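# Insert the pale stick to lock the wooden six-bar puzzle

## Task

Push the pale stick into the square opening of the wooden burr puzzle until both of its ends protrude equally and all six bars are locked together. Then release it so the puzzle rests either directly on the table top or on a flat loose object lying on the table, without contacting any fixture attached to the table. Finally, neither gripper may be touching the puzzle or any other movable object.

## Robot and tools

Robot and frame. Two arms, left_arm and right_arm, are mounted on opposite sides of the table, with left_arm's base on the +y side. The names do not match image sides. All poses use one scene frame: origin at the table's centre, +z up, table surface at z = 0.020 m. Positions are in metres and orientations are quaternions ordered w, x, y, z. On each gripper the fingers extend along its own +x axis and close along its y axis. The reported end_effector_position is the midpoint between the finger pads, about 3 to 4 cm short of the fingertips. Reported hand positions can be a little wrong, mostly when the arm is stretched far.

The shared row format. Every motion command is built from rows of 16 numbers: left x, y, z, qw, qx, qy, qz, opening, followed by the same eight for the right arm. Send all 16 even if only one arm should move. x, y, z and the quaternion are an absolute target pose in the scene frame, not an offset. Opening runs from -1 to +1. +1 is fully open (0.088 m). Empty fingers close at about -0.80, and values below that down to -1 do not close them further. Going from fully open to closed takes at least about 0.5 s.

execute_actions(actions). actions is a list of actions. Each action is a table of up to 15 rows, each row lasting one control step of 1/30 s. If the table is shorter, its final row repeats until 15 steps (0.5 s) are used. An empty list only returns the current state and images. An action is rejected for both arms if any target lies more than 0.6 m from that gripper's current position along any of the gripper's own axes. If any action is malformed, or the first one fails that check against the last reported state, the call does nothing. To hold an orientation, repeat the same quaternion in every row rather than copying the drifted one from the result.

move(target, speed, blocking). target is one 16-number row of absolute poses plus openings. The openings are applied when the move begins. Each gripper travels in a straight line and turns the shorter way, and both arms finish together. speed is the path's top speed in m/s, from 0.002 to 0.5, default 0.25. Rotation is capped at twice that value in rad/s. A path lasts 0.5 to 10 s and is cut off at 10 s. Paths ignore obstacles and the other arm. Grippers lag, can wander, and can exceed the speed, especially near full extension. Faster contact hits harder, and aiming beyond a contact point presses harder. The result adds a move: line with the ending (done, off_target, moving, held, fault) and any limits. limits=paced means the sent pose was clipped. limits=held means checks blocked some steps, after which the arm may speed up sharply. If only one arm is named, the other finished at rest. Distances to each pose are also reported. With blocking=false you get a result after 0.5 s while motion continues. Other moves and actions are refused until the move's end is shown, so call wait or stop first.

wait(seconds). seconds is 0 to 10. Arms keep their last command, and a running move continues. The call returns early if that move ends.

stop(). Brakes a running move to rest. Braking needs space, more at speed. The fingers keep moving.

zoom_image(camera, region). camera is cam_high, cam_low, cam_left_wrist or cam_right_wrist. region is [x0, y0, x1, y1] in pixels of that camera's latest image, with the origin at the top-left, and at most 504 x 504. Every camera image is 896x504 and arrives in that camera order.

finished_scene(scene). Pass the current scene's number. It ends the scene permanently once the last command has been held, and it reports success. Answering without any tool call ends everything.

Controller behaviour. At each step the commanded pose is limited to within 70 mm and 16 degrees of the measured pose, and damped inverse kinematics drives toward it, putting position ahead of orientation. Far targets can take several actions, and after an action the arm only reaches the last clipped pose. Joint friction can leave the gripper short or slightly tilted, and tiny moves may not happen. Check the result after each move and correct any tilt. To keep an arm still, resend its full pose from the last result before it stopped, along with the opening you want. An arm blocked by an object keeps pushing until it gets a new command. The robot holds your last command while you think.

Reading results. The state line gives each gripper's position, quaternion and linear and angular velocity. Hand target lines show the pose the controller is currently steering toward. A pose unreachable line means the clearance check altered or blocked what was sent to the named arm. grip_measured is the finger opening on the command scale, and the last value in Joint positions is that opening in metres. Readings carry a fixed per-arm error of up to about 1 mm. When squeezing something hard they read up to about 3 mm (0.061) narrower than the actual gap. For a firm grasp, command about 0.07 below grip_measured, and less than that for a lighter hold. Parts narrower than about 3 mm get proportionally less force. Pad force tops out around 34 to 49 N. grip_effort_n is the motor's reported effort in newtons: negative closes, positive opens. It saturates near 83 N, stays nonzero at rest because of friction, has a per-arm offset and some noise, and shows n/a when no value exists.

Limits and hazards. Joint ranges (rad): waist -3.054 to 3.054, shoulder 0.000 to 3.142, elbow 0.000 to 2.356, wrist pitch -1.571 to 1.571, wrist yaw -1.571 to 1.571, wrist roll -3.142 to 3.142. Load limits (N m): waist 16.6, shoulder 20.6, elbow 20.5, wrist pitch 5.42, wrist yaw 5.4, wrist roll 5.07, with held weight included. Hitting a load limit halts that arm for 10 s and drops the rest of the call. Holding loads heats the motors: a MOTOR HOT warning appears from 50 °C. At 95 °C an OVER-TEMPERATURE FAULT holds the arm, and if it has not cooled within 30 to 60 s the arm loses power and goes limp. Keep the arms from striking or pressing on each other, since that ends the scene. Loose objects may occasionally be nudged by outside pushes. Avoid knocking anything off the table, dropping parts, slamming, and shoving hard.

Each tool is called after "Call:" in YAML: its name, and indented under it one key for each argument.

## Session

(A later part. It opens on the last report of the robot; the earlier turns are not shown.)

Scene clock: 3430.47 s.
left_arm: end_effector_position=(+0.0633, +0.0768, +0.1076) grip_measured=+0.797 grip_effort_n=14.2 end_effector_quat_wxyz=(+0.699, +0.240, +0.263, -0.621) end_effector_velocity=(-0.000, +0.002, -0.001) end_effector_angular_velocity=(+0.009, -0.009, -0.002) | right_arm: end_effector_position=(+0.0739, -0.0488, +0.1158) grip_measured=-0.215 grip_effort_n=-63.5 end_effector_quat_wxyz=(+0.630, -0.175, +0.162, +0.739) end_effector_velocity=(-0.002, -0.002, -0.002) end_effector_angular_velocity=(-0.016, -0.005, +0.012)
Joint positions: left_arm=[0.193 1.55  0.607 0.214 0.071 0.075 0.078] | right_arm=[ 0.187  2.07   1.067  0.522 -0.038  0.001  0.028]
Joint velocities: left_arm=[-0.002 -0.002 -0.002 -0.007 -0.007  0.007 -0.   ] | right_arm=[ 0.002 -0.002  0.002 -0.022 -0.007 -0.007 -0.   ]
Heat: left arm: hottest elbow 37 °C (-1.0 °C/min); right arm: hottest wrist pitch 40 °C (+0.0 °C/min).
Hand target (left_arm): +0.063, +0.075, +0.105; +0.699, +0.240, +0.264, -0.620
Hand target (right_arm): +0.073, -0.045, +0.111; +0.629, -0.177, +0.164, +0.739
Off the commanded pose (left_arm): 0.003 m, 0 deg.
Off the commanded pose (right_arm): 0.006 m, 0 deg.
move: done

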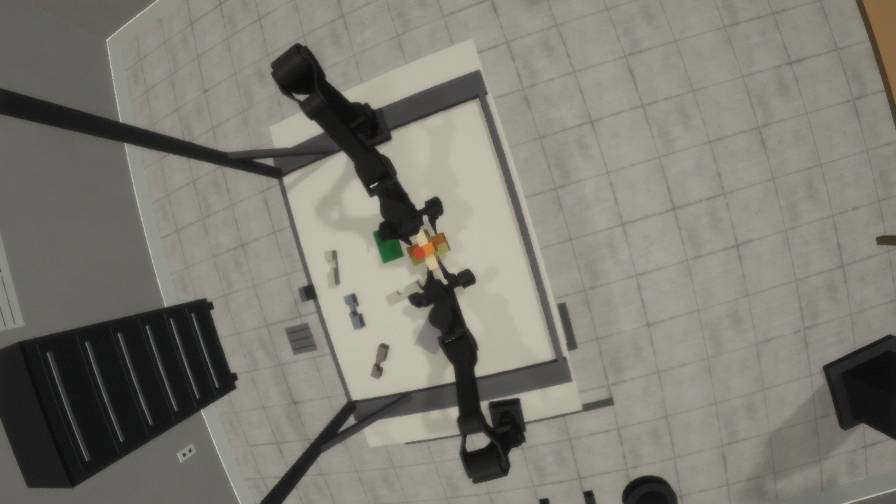

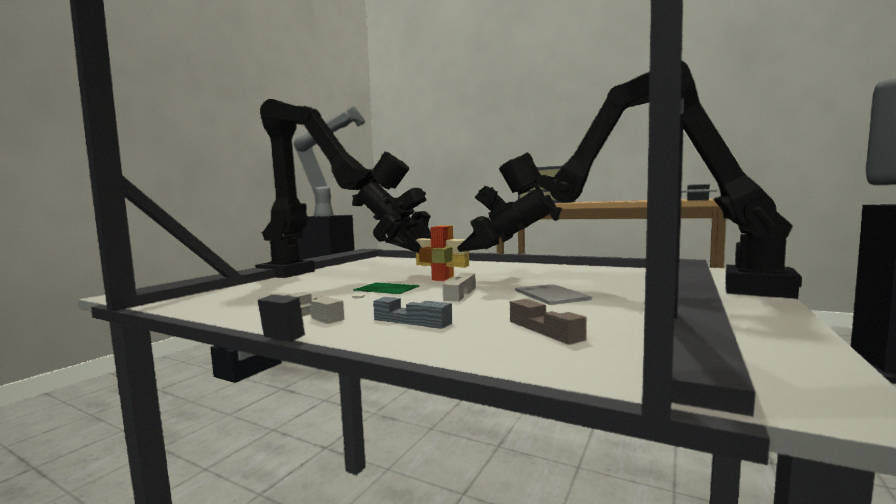

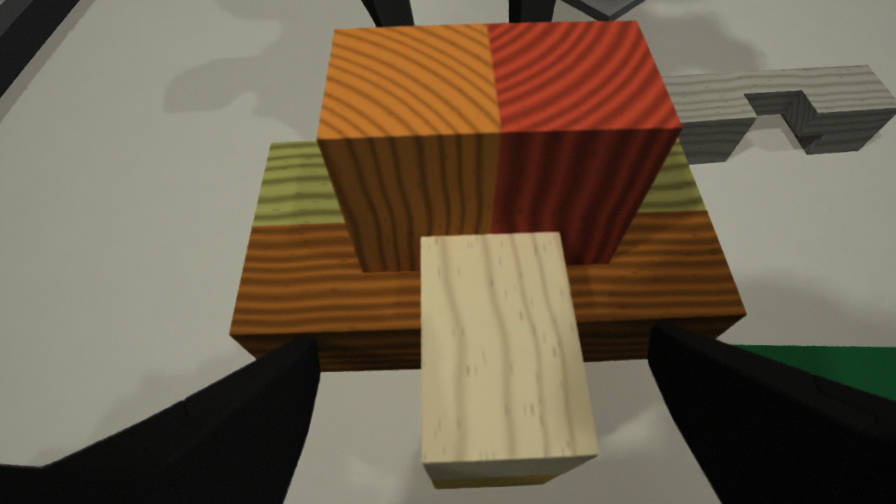

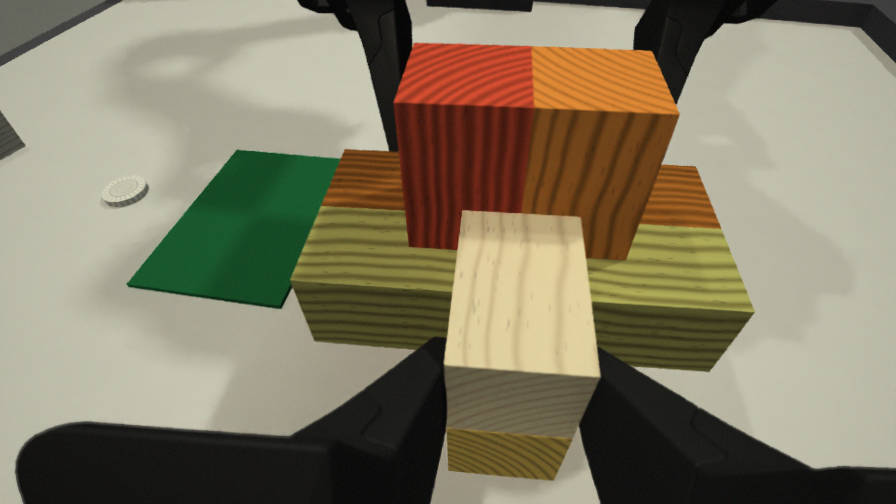

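Call:
execute_actions:
  actions:
    - [[0.0633,0.0772,0.1072,0.6988,0.2398,0.2642,-0.6202,0.8,0.0739,-0.0488,0.1148,0.6296,-0.1768,0.1642,0.7388,-0.225]]
    - [[0.0633,0.0772,0.1072,0.6988,0.2398,0.2642,-0.6202,0.8,0.0739,-0.0488,0.1148,0.6296,-0.1768,0.1642,0.7388,-0.16],[0.0633,0.0772,0.1072,0.6988,0.2398,0.2642,-0.6202,0.8,0.0739,-0.0488,0.1148,0.6296,-0.1768,0.1642,0.7388,-0.16],[0.0633,0.0772,0.1072,0.6988,0.2398,0.2642,-0.6202,0.8,0.0739,-0.0488,0.1148,0.6296,-0.1768,0.1642,0.7388,-0.16],[0.0633,0.0772,0.1072,0.6988,0.2398,0.2642,-0.6202,0.8,0.0739,-0.0488,0.1148,0.6296,-0.1768,0.1642,0.7388,-0.16],[0.0633,0.0772,0.1072,0.6988,0.2398,0.2642,-0.6202,0.8,0.0739,-0.0488,0.1148,0.6296,-0.1768,0.1642,0.7388,0.2]]
    - [[0.0625,0.085,0.108,0.6988,0.2398,0.2642,-0.6202,0.8,0.0755,-0.062,0.116,0.6296,-0.1768,0.1642,0.7388,0.2]]
    - [[0.0605,0.103,0.116,0.6988,0.2398,0.2642,-0.6202,0.8,0.079,-0.09,0.122,0.6296,-0.1768,0.1642,0.7388,0.2]]
    - [[0.057,0.135,0.14,0.6988,0.2398,0.2642,-0.6202,0.8,0.084,-0.13,0.14,0.6296,-0.1768,0.1642,0.7388,0.2]]
    - [[0.055,0.15,0.15,0.6988,0.2398,0.2642,-0.6202,0.8,0.086,-0.15,0.15,0.6296,-0.1768,0.1642,0.7388,0.2]]

Call:
zoom_image:
  camera: "cam_low"
  region: [380,195,520,295]

Scene clock: 3440.00 s.
left_arm: end_effector_position=(+0.0554, +0.1471, +0.1517) grip_measured=+0.797 grip_effort_n=14.2 end_effector_quat_wxyz=(+0.700, +0.238, +0.264, -0.619) end_effector_velocity=(+0.002, +0.001, +0.002) end_effector_angular_velocity=(-0.001, +0.001, +0.029) | right_arm: end_effector_position=(+0.0858, -0.1463, +0.1519) grip_measured=+0.198 grip_effort_n=16.5 end_effector_quat_wxyz=(+0.630, -0.175, +0.162, +0.739) end_effector_velocity=(-0.002, -0.002, -0.003) end_effector_angular_velocity=(-0.012, +0.002, +0.020)
Joint positions: left_arm=[ 0.23   1.105  0.497 -0.123  0.097  0.095  0.078] | right_arm=[ 0.187  1.66   0.683  0.497 -0.038  0.001  0.049]
Joint velocities: left_arm=[-0.002 -0.007  0.002 -0.007 -0.022 -0.022 -0.   ] | right_arm=[-0.002  0.002 -0.002 -0.007 -0.022 -0.007 -0.001]
Heat: left arm: hottest elbow 37 °C (-1.0 °C/min); right arm: hottest wrist pitch 40 °C (+0.0 °C/min).
Hand target (left_arm): +0.055, +0.150, +0.150; +0.699, +0.240, +0.264, -0.620
Hand target (right_arm): +0.086, -0.150, +0.150; +0.629, -0.177, +0.164, +0.739
Off the commanded pose (left_arm): 0.003 m, 0 deg.
Off the commanded pose (right_arm): 0.004 m, 0 deg.

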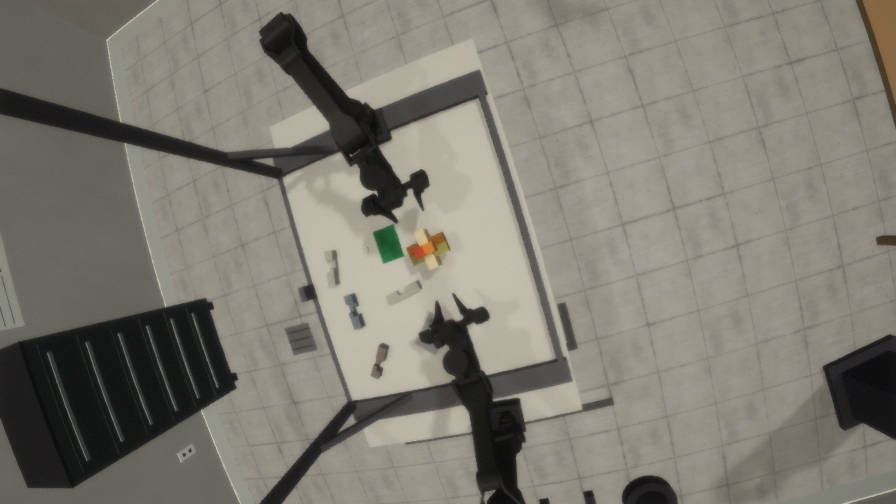

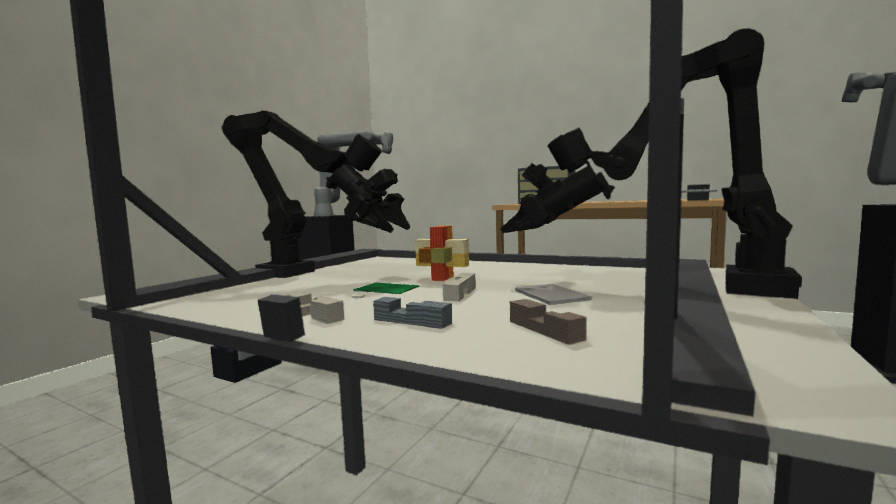

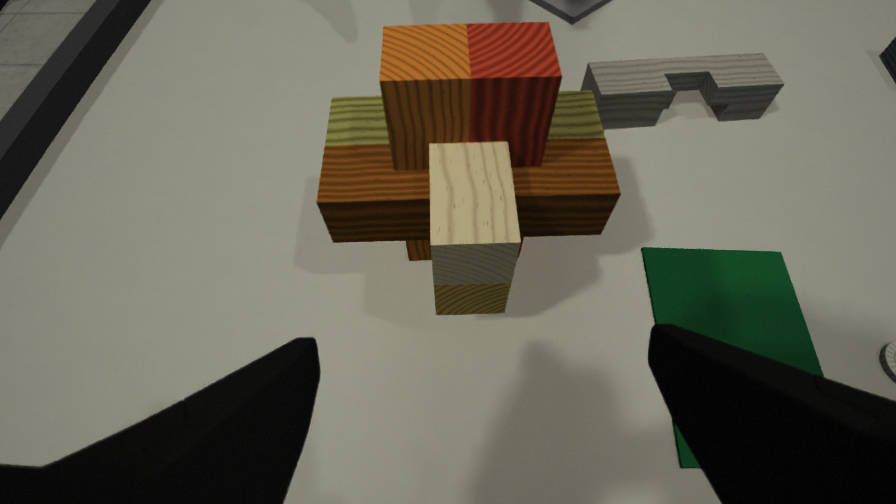

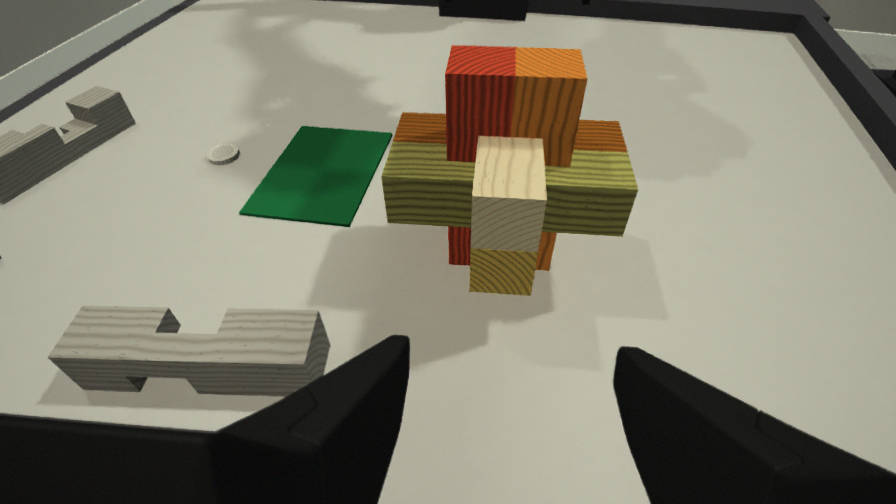

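Region (380, 195, 520, 295) of cam_low's 896x504 image, scaled by 3.600, with more detail than that image has; it fills the top 360 rows of this view, and the rest is white.

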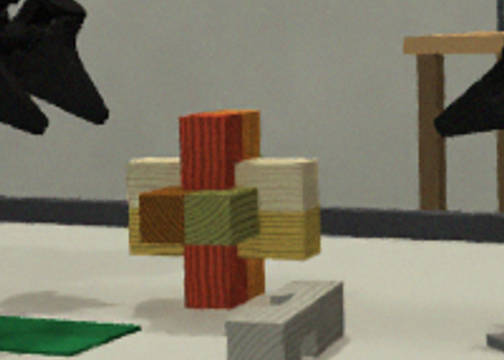

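The stick is flush with the yellow bar at both ends. The puzzle is standing on the table and neither arm is touching it.

Call:
finished_scene:
  scene: 2

The scene is finished: the task was done.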